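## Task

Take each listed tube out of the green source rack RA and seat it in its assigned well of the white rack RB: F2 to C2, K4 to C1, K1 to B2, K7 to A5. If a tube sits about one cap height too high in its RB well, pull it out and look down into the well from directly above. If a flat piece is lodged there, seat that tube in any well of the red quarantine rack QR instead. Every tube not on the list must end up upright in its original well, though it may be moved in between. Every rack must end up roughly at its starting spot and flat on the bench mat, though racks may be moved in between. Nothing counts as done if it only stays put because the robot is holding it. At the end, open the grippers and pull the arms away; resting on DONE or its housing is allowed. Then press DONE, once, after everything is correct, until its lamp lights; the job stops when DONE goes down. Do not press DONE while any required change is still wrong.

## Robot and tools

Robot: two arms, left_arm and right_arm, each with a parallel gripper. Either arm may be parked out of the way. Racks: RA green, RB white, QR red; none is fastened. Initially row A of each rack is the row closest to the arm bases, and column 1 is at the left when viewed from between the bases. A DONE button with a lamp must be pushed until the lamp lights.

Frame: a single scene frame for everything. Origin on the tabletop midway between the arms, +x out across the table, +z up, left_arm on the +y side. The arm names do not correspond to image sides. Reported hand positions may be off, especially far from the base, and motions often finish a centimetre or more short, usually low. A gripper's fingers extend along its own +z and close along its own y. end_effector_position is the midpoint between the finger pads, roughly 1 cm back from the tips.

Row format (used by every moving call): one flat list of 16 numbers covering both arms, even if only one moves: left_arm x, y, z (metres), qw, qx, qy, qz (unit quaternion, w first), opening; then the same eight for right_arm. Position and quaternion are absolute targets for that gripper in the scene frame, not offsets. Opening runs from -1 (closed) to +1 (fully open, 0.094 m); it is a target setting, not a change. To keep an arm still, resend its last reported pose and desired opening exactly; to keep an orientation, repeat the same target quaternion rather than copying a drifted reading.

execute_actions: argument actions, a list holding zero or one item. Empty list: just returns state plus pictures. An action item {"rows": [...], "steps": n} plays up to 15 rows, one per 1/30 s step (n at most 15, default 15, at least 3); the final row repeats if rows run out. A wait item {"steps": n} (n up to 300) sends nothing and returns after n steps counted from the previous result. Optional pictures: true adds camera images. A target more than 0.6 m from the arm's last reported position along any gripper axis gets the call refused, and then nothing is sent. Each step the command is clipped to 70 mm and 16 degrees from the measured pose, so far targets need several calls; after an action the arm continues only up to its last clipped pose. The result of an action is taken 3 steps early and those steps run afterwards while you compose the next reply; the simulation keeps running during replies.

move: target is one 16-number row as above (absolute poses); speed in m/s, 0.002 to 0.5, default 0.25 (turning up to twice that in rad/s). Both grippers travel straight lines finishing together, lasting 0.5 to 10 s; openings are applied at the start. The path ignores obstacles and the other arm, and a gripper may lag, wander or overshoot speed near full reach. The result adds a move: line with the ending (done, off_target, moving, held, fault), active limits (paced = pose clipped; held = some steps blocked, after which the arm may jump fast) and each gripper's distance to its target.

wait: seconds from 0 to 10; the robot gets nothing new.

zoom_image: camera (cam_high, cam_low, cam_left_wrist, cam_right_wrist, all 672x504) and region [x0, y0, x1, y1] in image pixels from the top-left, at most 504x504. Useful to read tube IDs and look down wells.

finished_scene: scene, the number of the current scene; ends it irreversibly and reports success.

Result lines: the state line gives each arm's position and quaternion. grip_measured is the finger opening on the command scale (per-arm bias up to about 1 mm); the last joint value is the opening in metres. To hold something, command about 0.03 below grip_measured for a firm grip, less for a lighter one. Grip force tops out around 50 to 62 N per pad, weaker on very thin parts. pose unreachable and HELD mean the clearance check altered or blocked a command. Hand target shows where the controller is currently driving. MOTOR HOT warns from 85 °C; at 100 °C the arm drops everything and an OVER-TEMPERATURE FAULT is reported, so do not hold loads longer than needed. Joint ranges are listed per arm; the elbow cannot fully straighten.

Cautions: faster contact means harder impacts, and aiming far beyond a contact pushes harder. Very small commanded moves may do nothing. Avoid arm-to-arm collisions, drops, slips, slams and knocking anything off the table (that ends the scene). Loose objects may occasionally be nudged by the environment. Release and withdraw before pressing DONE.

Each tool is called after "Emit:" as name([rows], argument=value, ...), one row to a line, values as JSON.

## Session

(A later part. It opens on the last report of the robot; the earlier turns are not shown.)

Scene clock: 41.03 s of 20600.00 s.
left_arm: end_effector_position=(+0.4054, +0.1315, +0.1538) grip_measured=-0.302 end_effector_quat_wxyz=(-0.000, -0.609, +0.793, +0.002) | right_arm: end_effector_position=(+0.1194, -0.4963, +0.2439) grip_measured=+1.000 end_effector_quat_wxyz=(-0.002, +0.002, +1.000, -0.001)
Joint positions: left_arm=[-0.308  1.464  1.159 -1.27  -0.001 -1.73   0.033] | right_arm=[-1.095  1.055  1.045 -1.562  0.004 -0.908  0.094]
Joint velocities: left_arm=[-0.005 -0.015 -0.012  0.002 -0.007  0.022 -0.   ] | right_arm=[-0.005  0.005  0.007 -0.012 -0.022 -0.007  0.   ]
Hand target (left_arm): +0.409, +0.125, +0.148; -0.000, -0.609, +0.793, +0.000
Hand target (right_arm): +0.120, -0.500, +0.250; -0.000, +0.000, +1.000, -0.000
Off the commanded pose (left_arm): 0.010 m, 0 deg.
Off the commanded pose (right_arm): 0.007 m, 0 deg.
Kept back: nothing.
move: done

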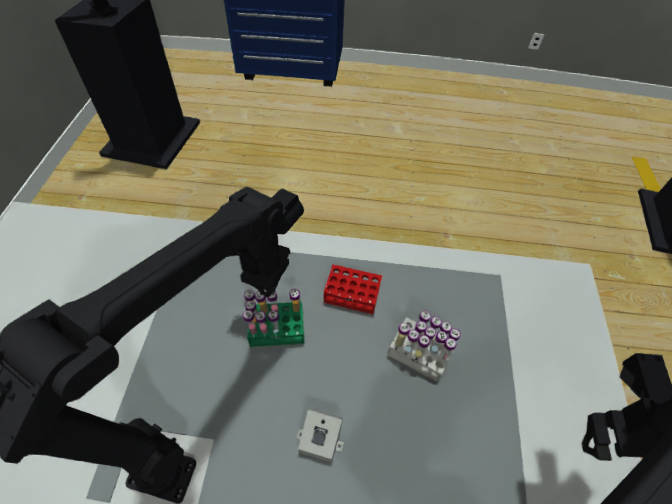

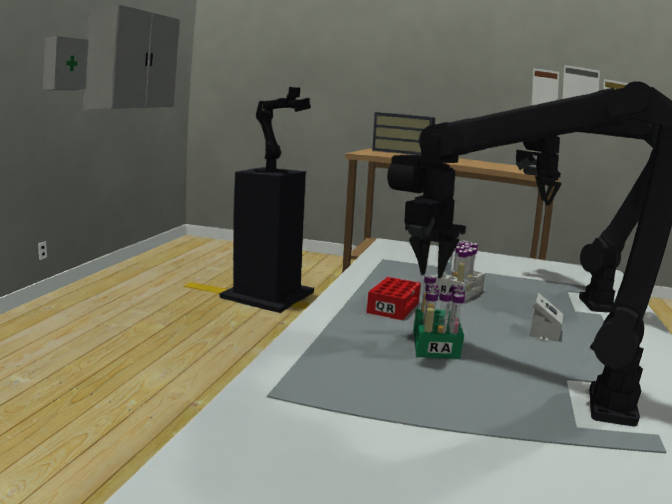

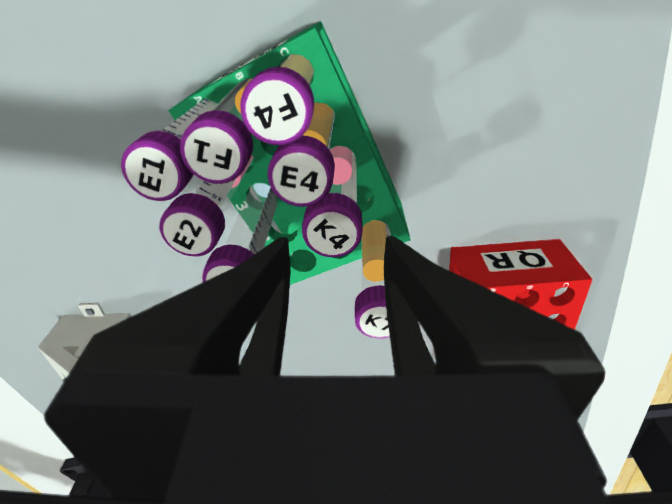

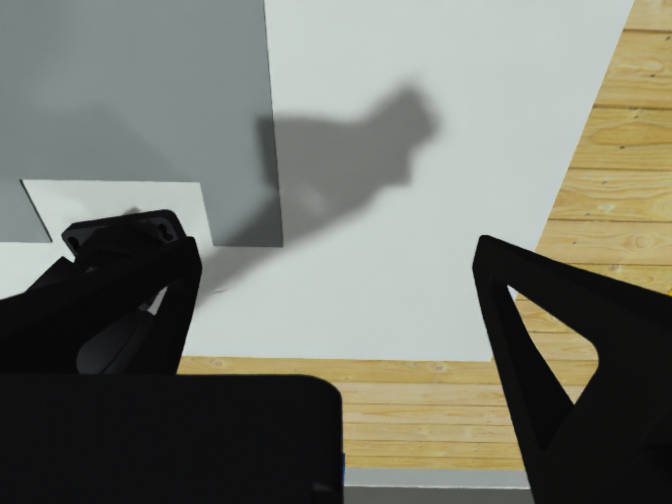

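Emit:
move(target=[0.408,0.119,0.14,0,-0.609,0.793,0,-0.3,0.12,-0.5,0.25,0,0,1,0,1], speed=0.05)

Emit:
move(target=[0.409,0.121,0.117,0,-0.609,0.793,0,-0.3,0.12,-0.5,0.25,0,0,1,0,1], speed=0.05)

Emit:
move(target=[0.409,0.122,0.119,0,-0.609,0.793,0,-0.58,0.12,-0.5,0.25,0,0,1,0,1])

Emit:
move(target=[0.416,0.12,0.16,0.013,-0.609,0.793,-0.024,-0.58,0.12,-0.5,0.25,0,0,1,0,1], speed=0.06)

Emit:
execute_actions([
  {"rows":[[0.415,0.12,0.165,0.013,-0.609,0.793,-0.024,-0.58,0.12,-0.5,0.25,0,0,1,0,1],[0.415,0.12,0.169,0.013,-0.609,0.793,-0.024,-0.58,0.12,-0.5,0.25,0,0,1,0,1],[0.415,0.12,0.173,0.013,-0.609,0.793,-0.024,-0.58,0.12,-0.5,0.25,0,0,1,0,1],[0.415,0.12,0.177,0.013,-0.609,0.793,-0.024,-0.58,0.12,-0.5,0.25,0,0,1,0,1],[0.415,0.12,0.181,0.013,-0.609,0.793,-0.024,-0.58,0.12,-0.5,0.25,0,0,1,0,1],[0.415,0.12,0.185,0.013,-0.609,0.793,-0.024,-0.58,0.12,-0.5,0.25,0,0,1,0,1],[0.414,0.12,0.189,0.013,-0.609,0.793,-0.024,-0.58,0.12,-0.5,0.25,0,0,1,0,1],[0.414,0.12,0.193,0.013,-0.609,0.793,-0.024,-0.58,0.12,-0.5,0.25,0,0,1,0,1],[0.414,0.12,0.197,0.013,-0.609,0.793,-0.024,-0.58,0.12,-0.5,0.25,0,0,1,0,1],[0.414,0.12,0.201,0.013,-0.609,0.793,-0.024,-0.58,0.12,-0.5,0.25,0,0,1,0,1],[0.414,0.12,0.205,0.013,-0.609,0.793,-0.024,-0.58,0.12,-0.5,0.25,0,0,1,0,1]],"steps":15},
])

Emit:
move(target=[0.415,0.115,0.30,0.013,-0.609,0.793,-0.024,-0.58,0.12,-0.5,0.25,0,0,1,0,1], speed=0.15)

Emit:
move(target=[0.415,-0.17,0.25,0,-0.462,0.887,0,-0.58,0.12,-0.5,0.25,0,0,1,0,1], speed=0.25)

Emit:
move(target=[0.398,-0.198,0.165,0,-0.462,0.887,0,-0.58,0.12,-0.5,0.25,0,0,1,0,1], speed=0.08)

Emit:
zoom_image(camera="cam_left_wrist", region=[240,60,440,230])

Scene clock: 42.27 s of 20600.00 s.
left_arm: end_effector_position=(+0.4040, +0.1247, +0.1472) grip_measured=-0.302 end_effector_quat_wxyz=(+0.001, -0.609, +0.794, +0.000) | right_arm: end_effector_position=(+0.1194, -0.4963, +0.2439) grip_measured=+1.000 end_effector_quat_wxyz=(-0.002, +0.002, +1.000, -0.001)
Joint positions: left_arm=[-0.325  1.471  1.149 -1.248 -0.001 -1.745  0.033] | right_arm=[-1.095  1.055  1.045 -1.562  0.004 -0.908  0.094]
Joint velocities: left_arm=[-0.005 -0.015 -0.002 -0.027 -0.022 -0.066  0.001] | right_arm=[-0.005  0.005  0.017 -0.002 -0.095 -0.007  0.   ]
Hand target (left_arm): +0.407, +0.119, +0.140; -0.000, -0.609, +0.793, +0.000
Hand target (right_arm): +0.120, -0.500, +0.250; -0.000, +0.000, +1.000, -0.000
Off the commanded pose (left_arm): 0.010 m, 0 deg.
Off the commanded pose (right_arm): 0.007 m, 0 deg.
Kept back: nothing.
move: done

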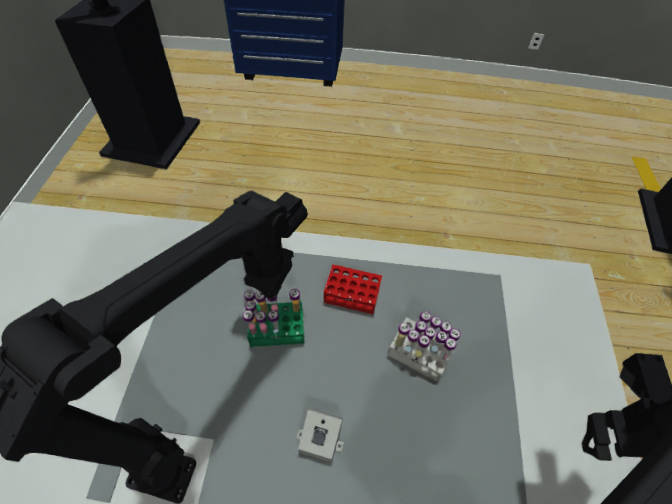

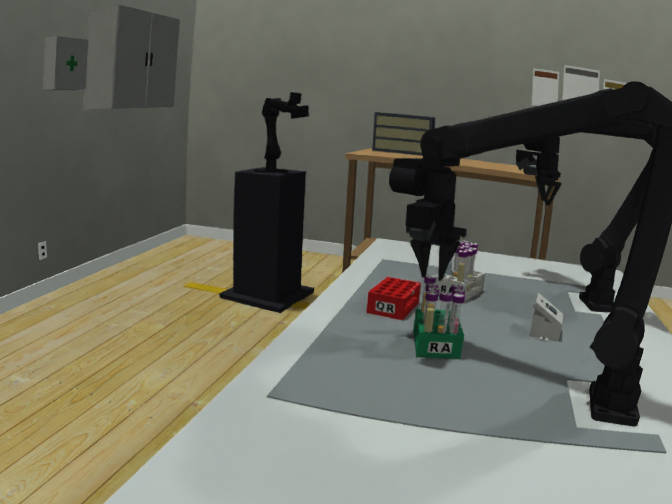

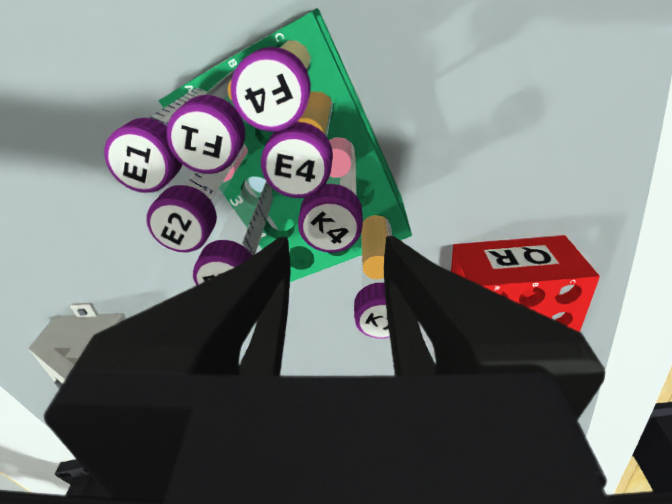

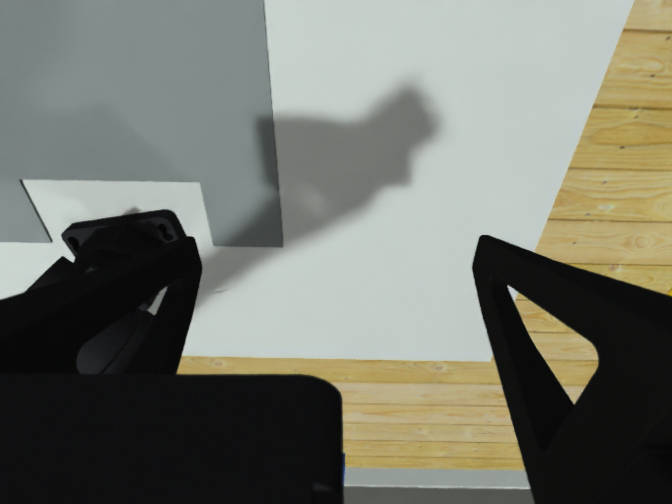

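Scene clock: 43.23 s of 20600.00 s.
left_arm: end_effector_position=(+0.4039, +0.1247, +0.1227) grip_measured=-0.302 end_effector_quat_wxyz=(-0.000, -0.609, +0.794, +0.002) | right_arm: end_effector_position=(+0.1194, -0.4963, +0.2439) grip_measured=+1.000 end_effector_quat_wxyz=(-0.002, +0.002, +1.000, -0.001)
Joint positions: left_arm=[-0.325  1.496  1.108 -1.186 -0.001 -1.745  0.033] | right_arm=[-1.095  1.055  1.045 -1.562  0.004 -0.908  0.094]
Joint velocities: left_arm=[-0.005 -0.015 -0.007 -0.017  0.022 -0.007 -0.001] | right_arm=[-0.005  0.005  0.007 -0.022 -0.022 -0.007  0.   ]
Hand target (left_arm): +0.409, +0.121, +0.117; -0.000, -0.609, +0.793, -0.000
Hand target (right_arm): +0.120, -0.500, +0.250; -0.000, +0.000, +1.000, -0.000
Off the commanded pose (left_arm): 0.008 m, 0 deg.
Off the commanded pose (right_arm): 0.007 m, 0 deg.
Kept back: nothing.
move: done

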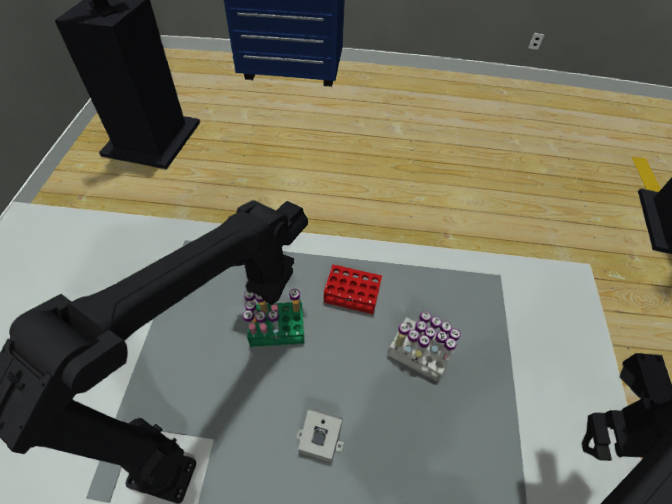

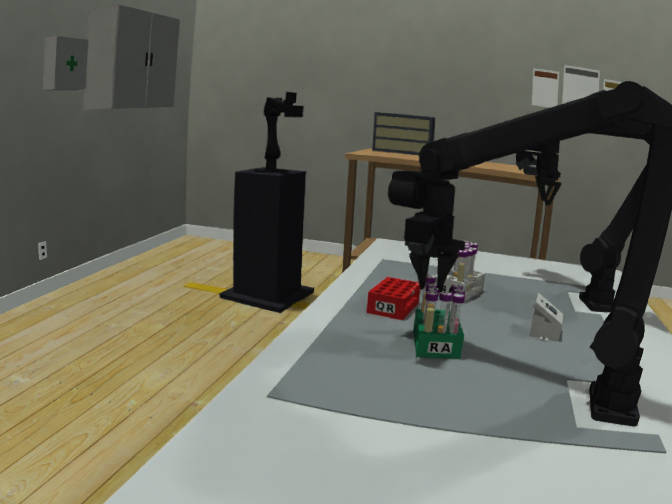

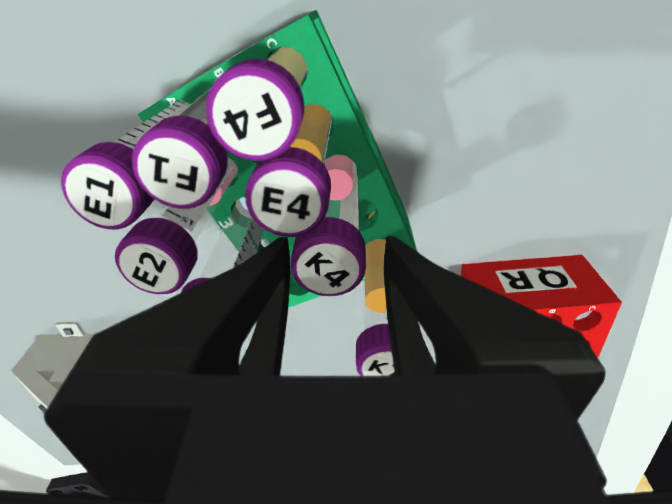

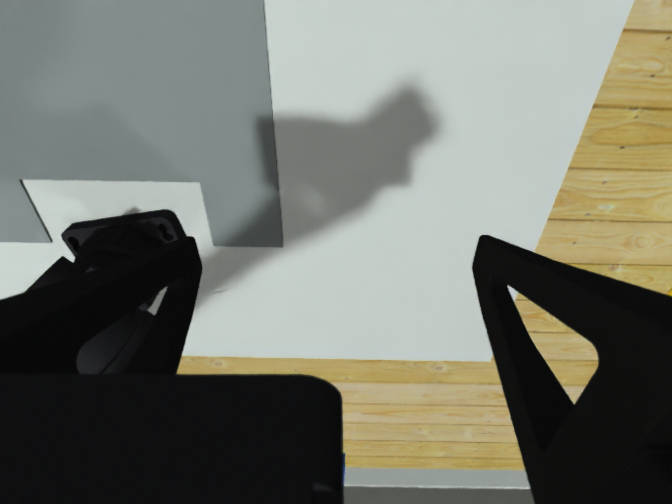

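Scene clock: 43.93 s of 20600.00 s.
left_arm: end_effector_position=(+0.4037, +0.1248, +0.1224) grip_measured=-0.542 end_effector_quat_wxyz=(-0.000, -0.609, +0.794, +0.002) | right_arm: end_effector_position=(+0.1194, -0.4963, +0.2439) grip_measured=+1.000 end_effector_quat_wxyz=(-0.002, +0.002, +1.000, -0.001)
Joint positions: left_arm=[-0.325  1.496  1.107 -1.186 -0.001 -1.745  0.022] | right_arm=[-1.095  1.055  1.045 -1.562  0.004 -0.908  0.094]
Joint velocities: left_arm=[-0.005 -0.024  0.002 -0.007 -0.022 -0.037 -0.001] | right_arm=[ 0.005  0.005 -0.027 -0.007  0.007 -0.066  0.   ]
Hand target (left_arm): +0.409, +0.122, +0.119; +0.000, -0.609, +0.793, -0.000
Hand target (right_arm): +0.120, -0.500, +0.250; -0.000, +0.000, +1.000, -0.000
Off the commanded pose (left_arm): 0.007 m, 0 deg.
Off the commanded pose (right_arm): 0.007 m, 0 deg.
Kept back: nothing.
move: done

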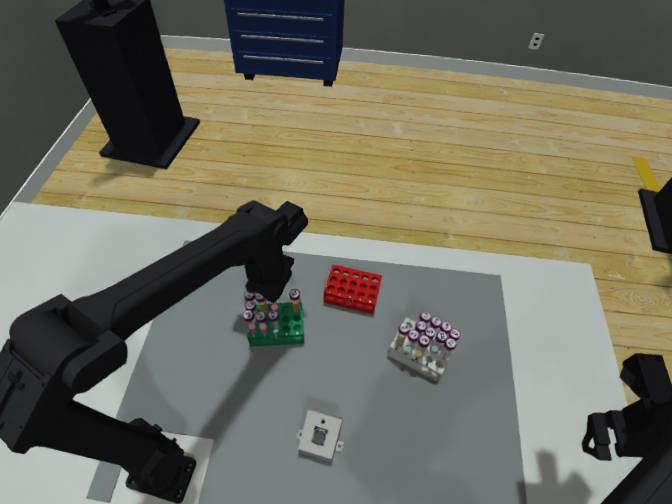

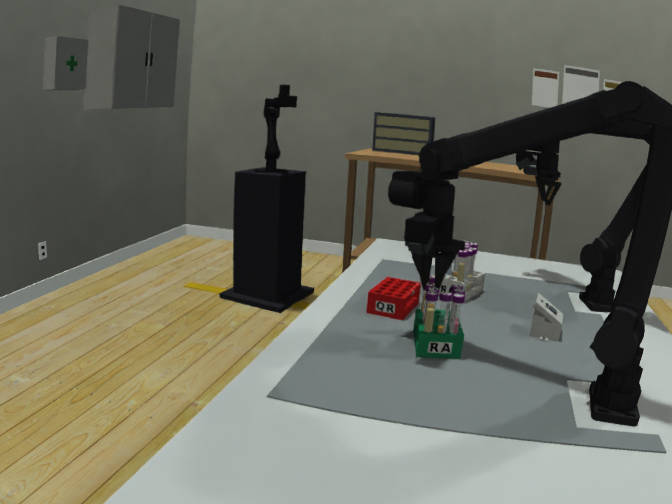

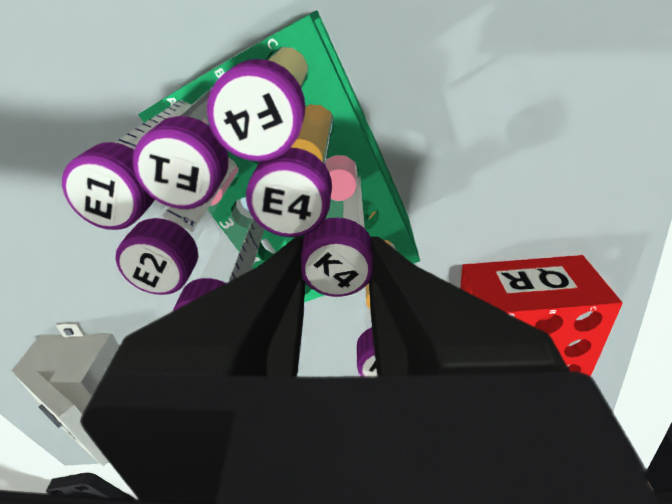

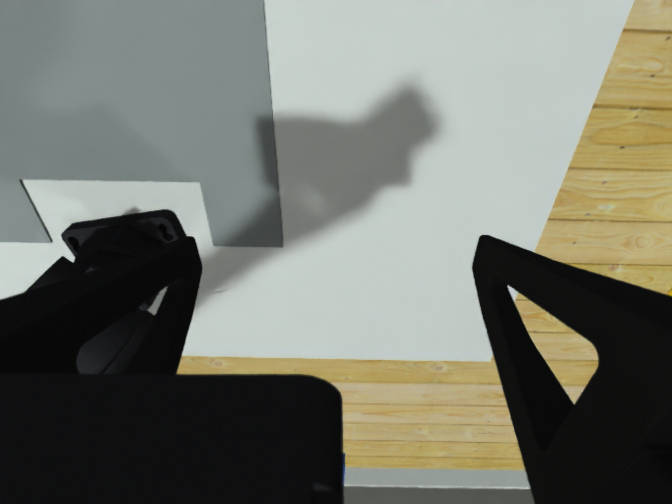

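Scene clock: 44.97 s of 20600.00 s.
left_arm: end_effector_position=(+0.4041, +0.1246, +0.1334) grip_measured=-0.542 end_effector_quat_wxyz=(+0.001, -0.609, +0.794, -0.000) | right_arm: end_effector_position=(+0.1194, -0.4963, +0.2439) grip_measured=+1.000 end_effector_quat_wxyz=(-0.002, +0.002, +1.000, -0.001)
Joint positions: left_arm=[-0.325  1.483  1.124 -1.21  -0.001 -1.745  0.022] | right_arm=[-1.095  1.055  1.045 -1.562  0.004 -0.908  0.094]
Joint velocities: left_arm=[-0.015 -0.015  0.007 -0.007  0.007 -0.066  0.001] | right_arm=[-0.005 -0.015  0.007 -0.002  0.007  0.037  0.   ]
Hand target (left_arm): +0.415, +0.120, +0.160; +0.013, -0.609, +0.793, -0.024
Hand target (right_arm): +0.120, -0.500, +0.250; -0.000, +0.000, +1.000, -0.000
Off the commanded pose (left_arm): 0.030 m, 3 deg.
Off the commanded pose (right_arm): 0.007 m, 0 deg.
Kept back: nothing.
move: off_target (left_arm)

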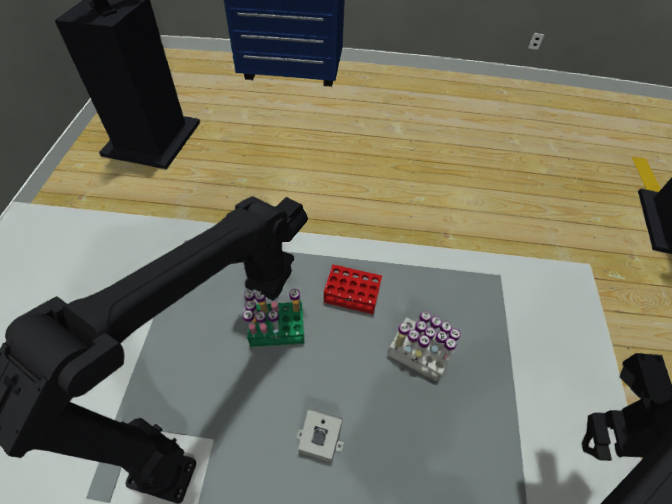

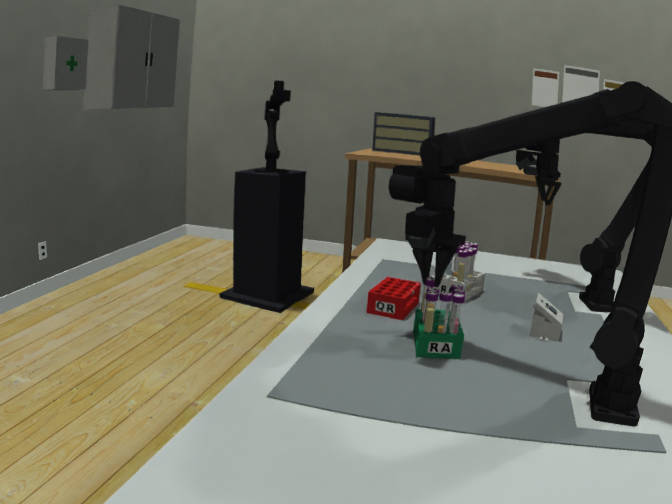

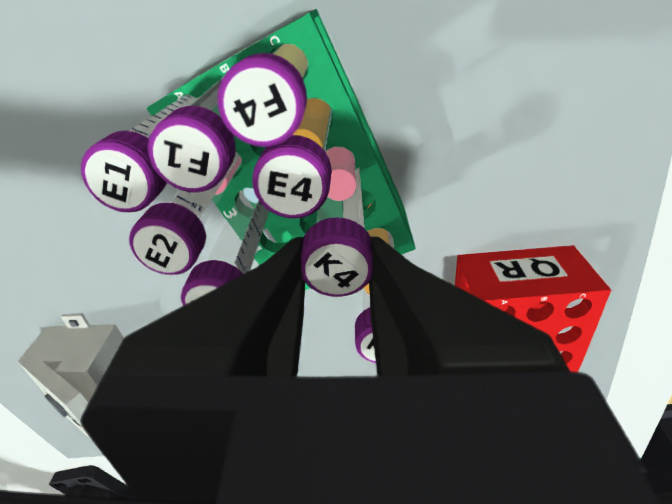

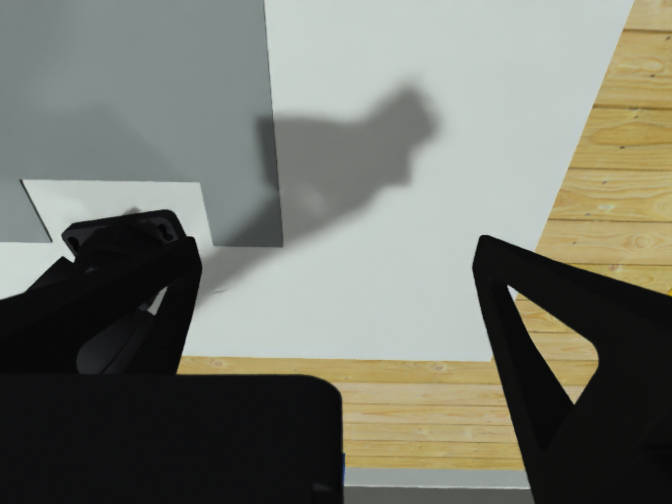

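Scene clock: 45.37 s of 20600.00 s.
left_arm: end_effector_position=(+0.4042, +0.1246, +0.1704) grip_measured=-0.542 end_effector_quat_wxyz=(-0.000, -0.609, +0.794, +0.002) | right_arm: end_effector_position=(+0.1194, -0.4963, +0.2439) grip_measured=+1.000 end_effector_quat_wxyz=(-0.002, +0.002, +1.000, -0.001)
Joint positions: left_arm=[-0.325  1.456  1.196 -1.314 -0.001 -1.745  0.022] | right_arm=[-1.095  1.055  1.045 -1.562  0.004 -0.908  0.094]
Joint velocities: left_arm=[-0.015 -0.132  0.232 -0.242  0.022 -0.022  0.001] | right_arm=[ 0.005 -0.015 -0.012 -0.012  0.007  0.007  0.   ]
Steps of this call (steps 1 to 12: the first 12 steps of this action). Readings (end_effector_position):
1: left_arm (+0.4039, +0.1247, +0.1336) | right_arm (+0.1194, -0.4963, +0.2439)
2: left_arm (+0.4032, +0.1251, +0.1342) | right_arm (+0.1194, -0.4963, +0.2439)
4: left_arm (+0.4031, +0.1251, +0.1375) | right_arm (+0.1194, -0.4963, +0.2439)
8: left_arm (+0.4035, +0.1249, +0.1516) | right_arm (+0.1194, -0.4963, +0.2439)
12: the state above

Scene clock: 46.87 s of 20600.00 s.
left_arm: end_effector_position=(+0.4148, +0.1197, +0.2765) grip_measured=-0.542 end_effector_quat_wxyz=(+0.003, -0.609, +0.793, -0.005) | right_arm: end_effector_position=(+0.1194, -0.4963, +0.2439) grip_measured=+1.000 end_effector_quat_wxyz=(-0.002, +0.002, +1.000, -0.001)
Joint positions: left_arm=[-0.325  1.443  1.463 -1.578 -0.001 -1.746  0.022] | right_arm=[-1.095  1.055  1.045 -1.562  0.004 -0.908  0.094]
Joint velocities: left_arm=[-0.015 -0.015 -0.002 -0.007  0.007  0.095  0.   ] | right_arm=[-0.005 -0.015 -0.002 -0.002  0.081 -0.022  0.   ]
Hand target (left_arm): +0.416, +0.115, +0.300; +0.013, -0.608, +0.793, -0.024
Hand target (right_arm): +0.120, -0.500, +0.250; -0.000, +0.000, +1.000, -0.000
Off your previous action's commanded pose (left_arm): 0.026 m, 2 deg at its last step (step 3 of this call).
Off your previous action's commanded pose (right_arm): 0.007 m, 0 deg at its last step (step 3 of this call).
Off the commanded pose (left_arm): 0.024 m, 2 deg.
Off the commanded pose (right_arm): 0.007 m, 0 deg.
Kept back: nothing.
move: off_target (left_arm)

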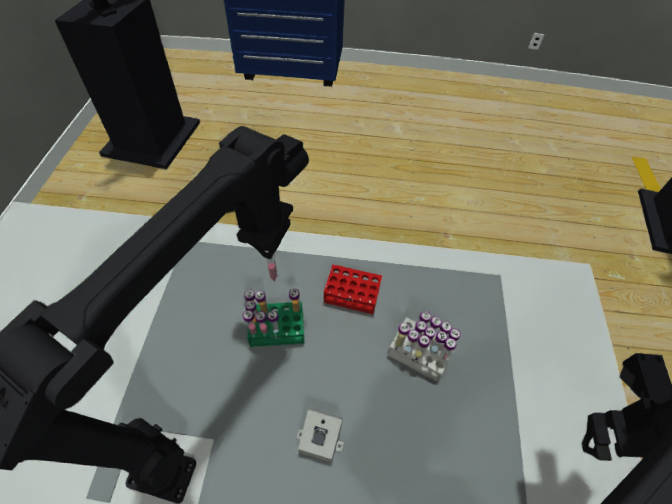

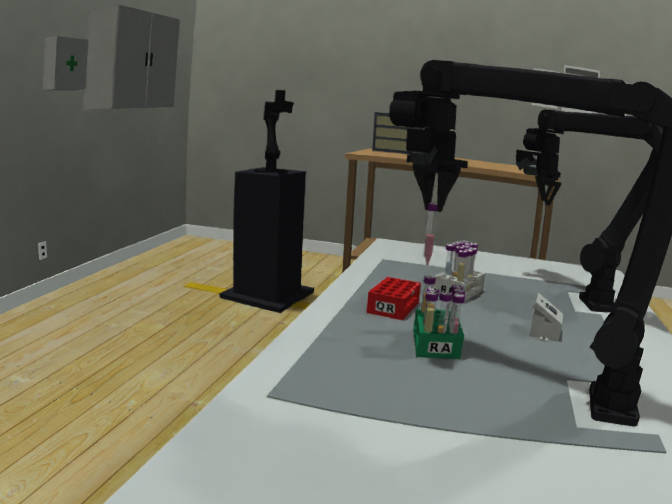

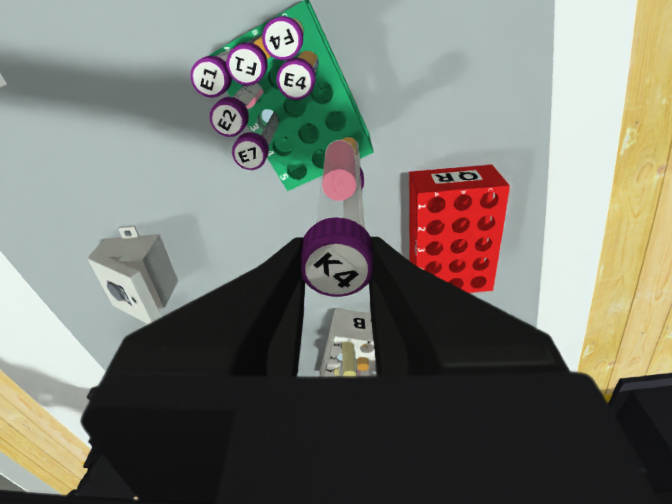

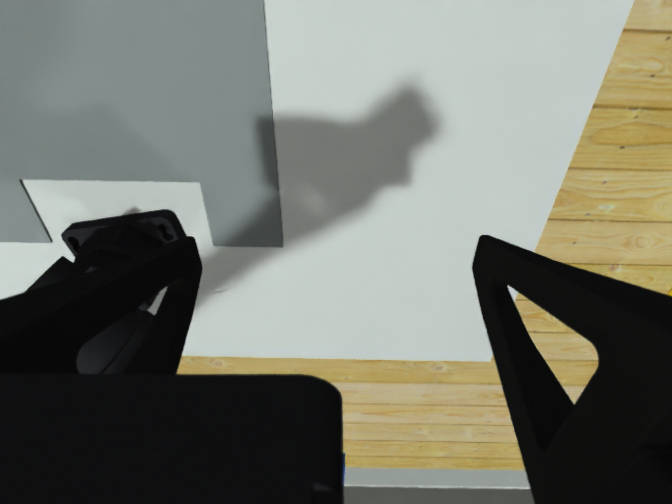

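Scene clock: 48.67 s of 20600.00 s.
left_arm: end_effector_position=(+0.4038, -0.1658, +0.2384) grip_measured=-0.542 end_effector_quat_wxyz=(-0.004, -0.457, +0.889, +0.011) | right_arm: end_effector_position=(+0.1194, -0.4963, +0.2439) grip_measured=+1.000 end_effector_quat_wxyz=(-0.002, +0.002, +1.000, -0.001)
Joint positions: left_arm=[-0.78   1.941  2.007 -1.66   0.003 -1.841  0.022] | right_arm=[-1.095  1.055  1.045 -1.562  0.004 -0.908  0.094]
Joint velocities: left_arm=[-0.005 -0.005 -0.002  0.002 -0.007 -0.007 -0.   ] | right_arm=[-0.005  0.015  0.007 -0.032  0.022 -0.051  0.   ]
Hand target (left_arm): +0.411, -0.170, +0.250; -0.002, -0.462, +0.887, +0.001
Hand target (right_arm): +0.120, -0.500, +0.250; -0.000, +0.000, +1.000, -0.000
Off the commanded pose (left_arm): 0.017 m, 1 deg.
Off the commanded pose (right_arm): 0.007 m, 0 deg.
joint sent to its limit (left arm) — the command would take joint 4 (wrist pitch) past its lower limit, so that joint was sent only as far as its limit.
Kept back: nothing.
move: off_target (left_arm)

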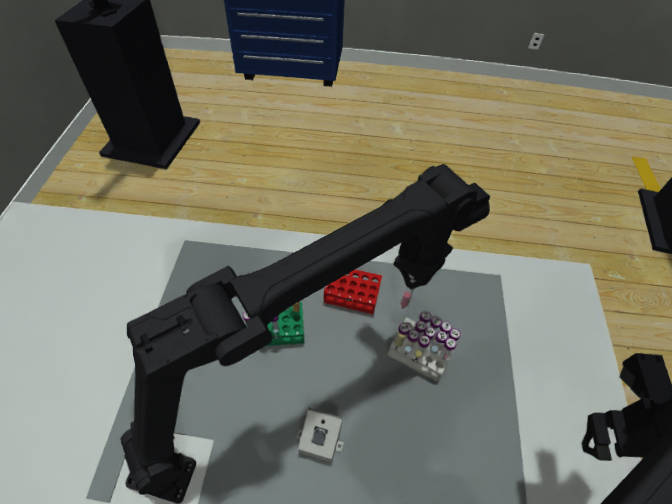

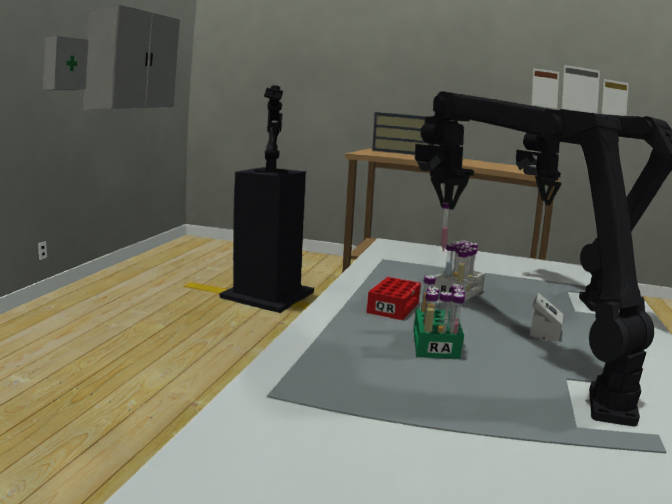

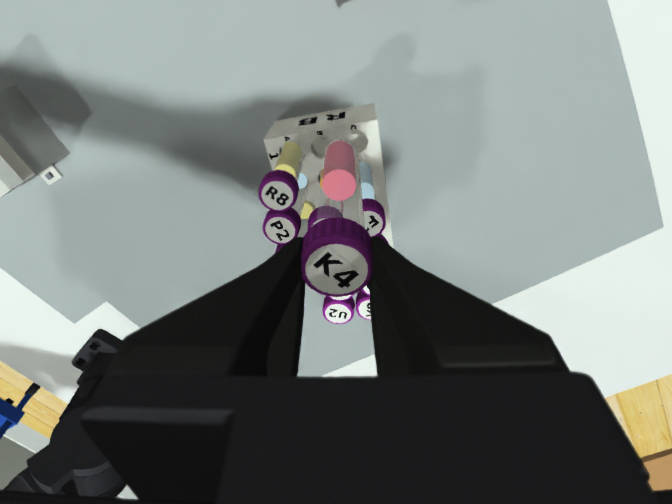

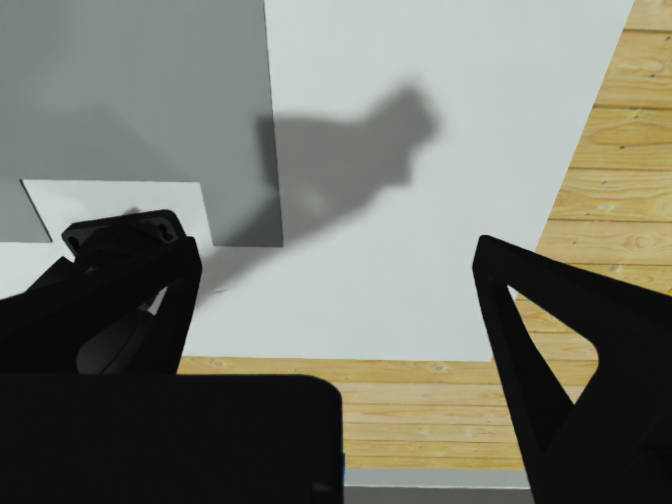

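Scene clock: 50.10 s of 20600.00 s.
left_arm: end_effector_position=(+0.3965, -0.1891, +0.1739) grip_measured=-0.542 end_effector_quat_wxyz=(-0.002, -0.461, +0.887, +0.002) | right_arm: end_effector_position=(+0.1194, -0.4963, +0.2439) grip_measured=+1.000 end_effector_quat_wxyz=(-0.002, +0.002, +1.000, -0.001)
Joint positions: left_arm=[-0.813  1.972  1.887 -1.49   0.003 -1.884  0.022] | right_arm=[-1.095  1.055  1.045 -1.562  0.004 -0.908  0.094]
Joint velocities: left_arm=[-0.005 -0.024 -0.007 -0.017  0.022 -0.007 -0.   ] | right_arm=[-0.005 -0.005 -0.017 -0.007 -0.066 -0.022  0.   ]
Hand target (left_arm): +0.397, -0.197, +0.165; -0.000, -0.462, +0.887, +0.000
Hand target (right_arm): +0.120, -0.500, +0.250; -0.000, +0.000, +1.000, -0.000
Off the commanded pose (left_arm): 0.013 m, 0 deg.
Off the commanded pose (right_arm): 0.007 m, 0 deg.
Kept back: nothing.
move: off_target (left_arm)

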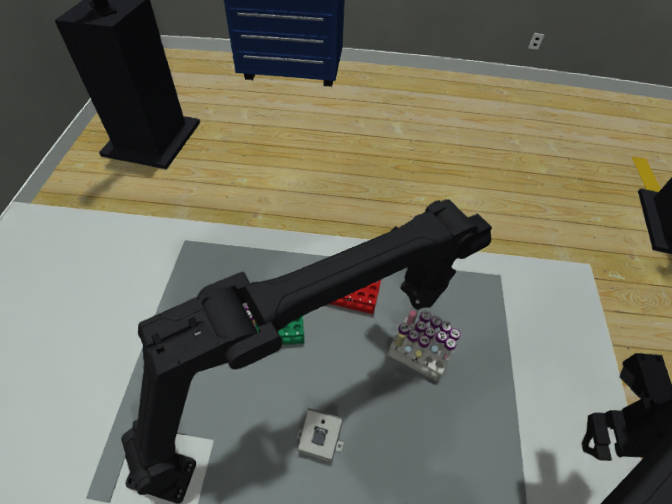

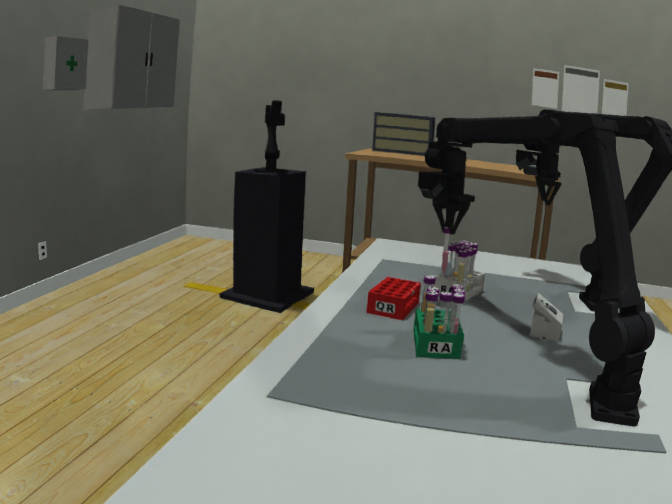

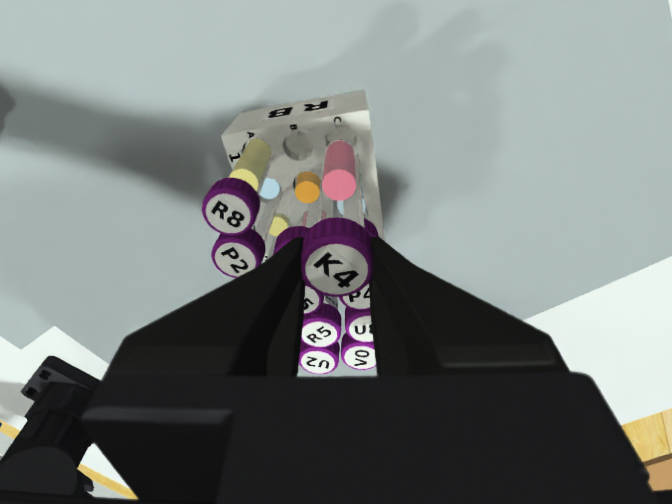

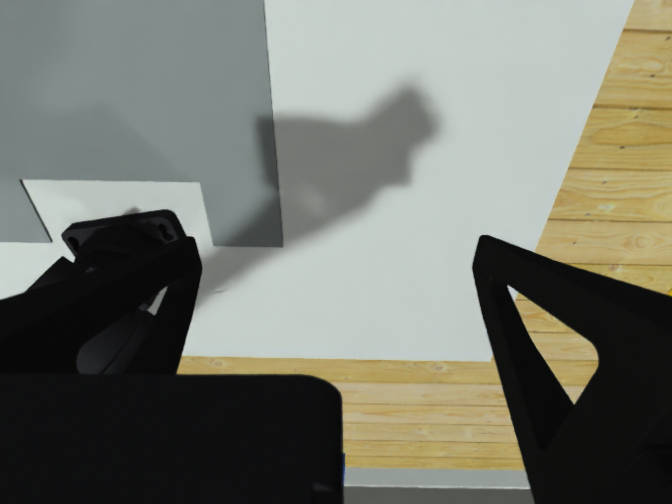

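Region (240, 60, 440, 230) of cam_left_wrist's 672x504 image, scaled by 2.520, with more detail than that image has; it fills the top 428 rows of this view, and the rest is white.

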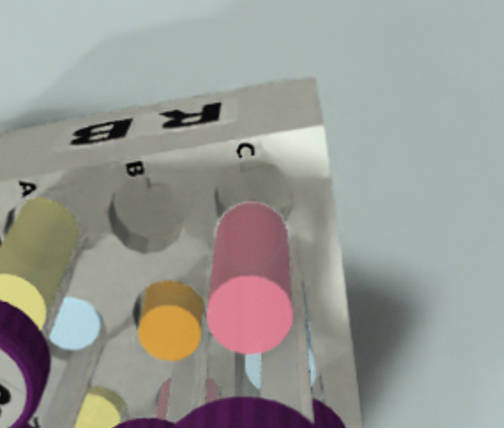

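Emit:
move(target=[0.400,-0.199,0.112,0,-0.462,0.887,0,-0.58,0.12,-0.5,0.25,0,0,1,0,1], speed=0.03)

Scene clock: 53.00 s of 20600.00 s.
left_arm: end_effector_position=(+0.3974, -0.1903, +0.1261) grip_measured=-0.542 end_effector_quat_wxyz=(-0.002, -0.462, +0.887, +0.001) | right_arm: end_effector_position=(+0.1194, -0.4963, +0.2439) grip_measured=+1.000 end_effector_quat_wxyz=(-0.002, +0.002, +1.000, -0.001)
Joint positions: left_arm=[-0.813  1.995  1.795 -1.374  0.003 -1.884  0.022] | right_arm=[-1.095  1.055  1.045 -1.562  0.004 -0.908  0.094]
Joint velocities: left_arm=[-0.024 -0.015  0.027  0.012 -0.037 -0.022  0.   ] | right_arm=[ 0.005 -0.005 -0.007  0.002 -0.007  0.037  0.   ]
Hand target (left_arm): +0.399, -0.198, +0.112; -0.000, -0.462, +0.887, -0.000
Hand target (right_arm): +0.120, -0.500, +0.250; -0.000, +0.000, +1.000, -0.000
Off the commanded pose (left_arm): 0.017 m, 0 deg.
Off the commanded pose (right_arm): 0.007 m, 0 deg.
Kept back: nothing.
move: off_target (left_arm)

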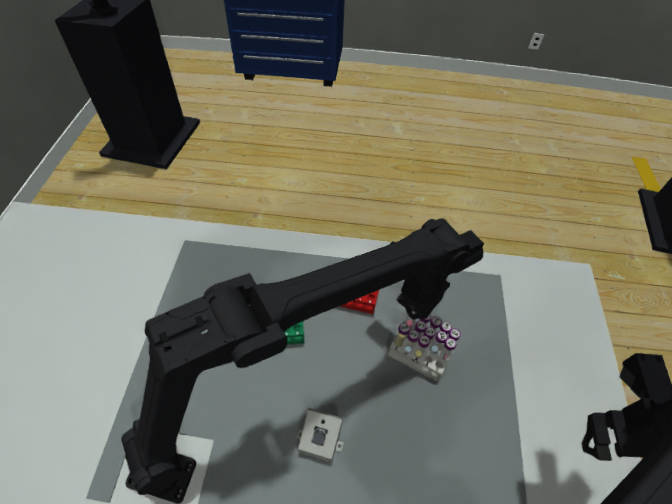

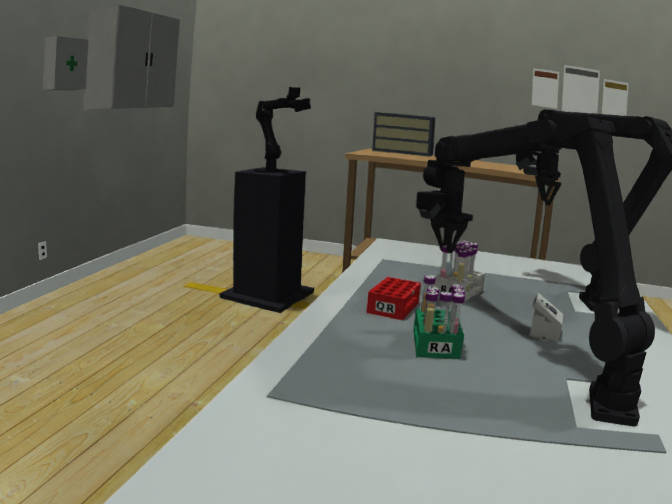

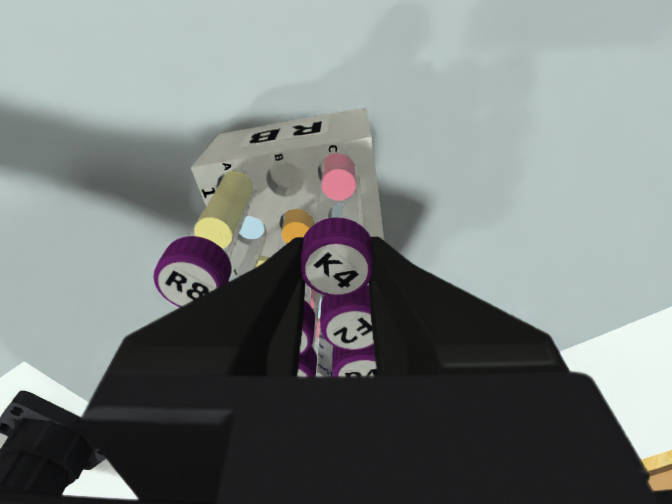

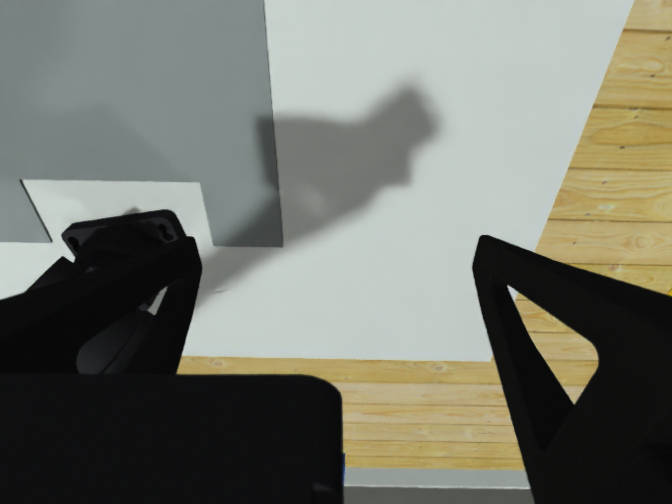

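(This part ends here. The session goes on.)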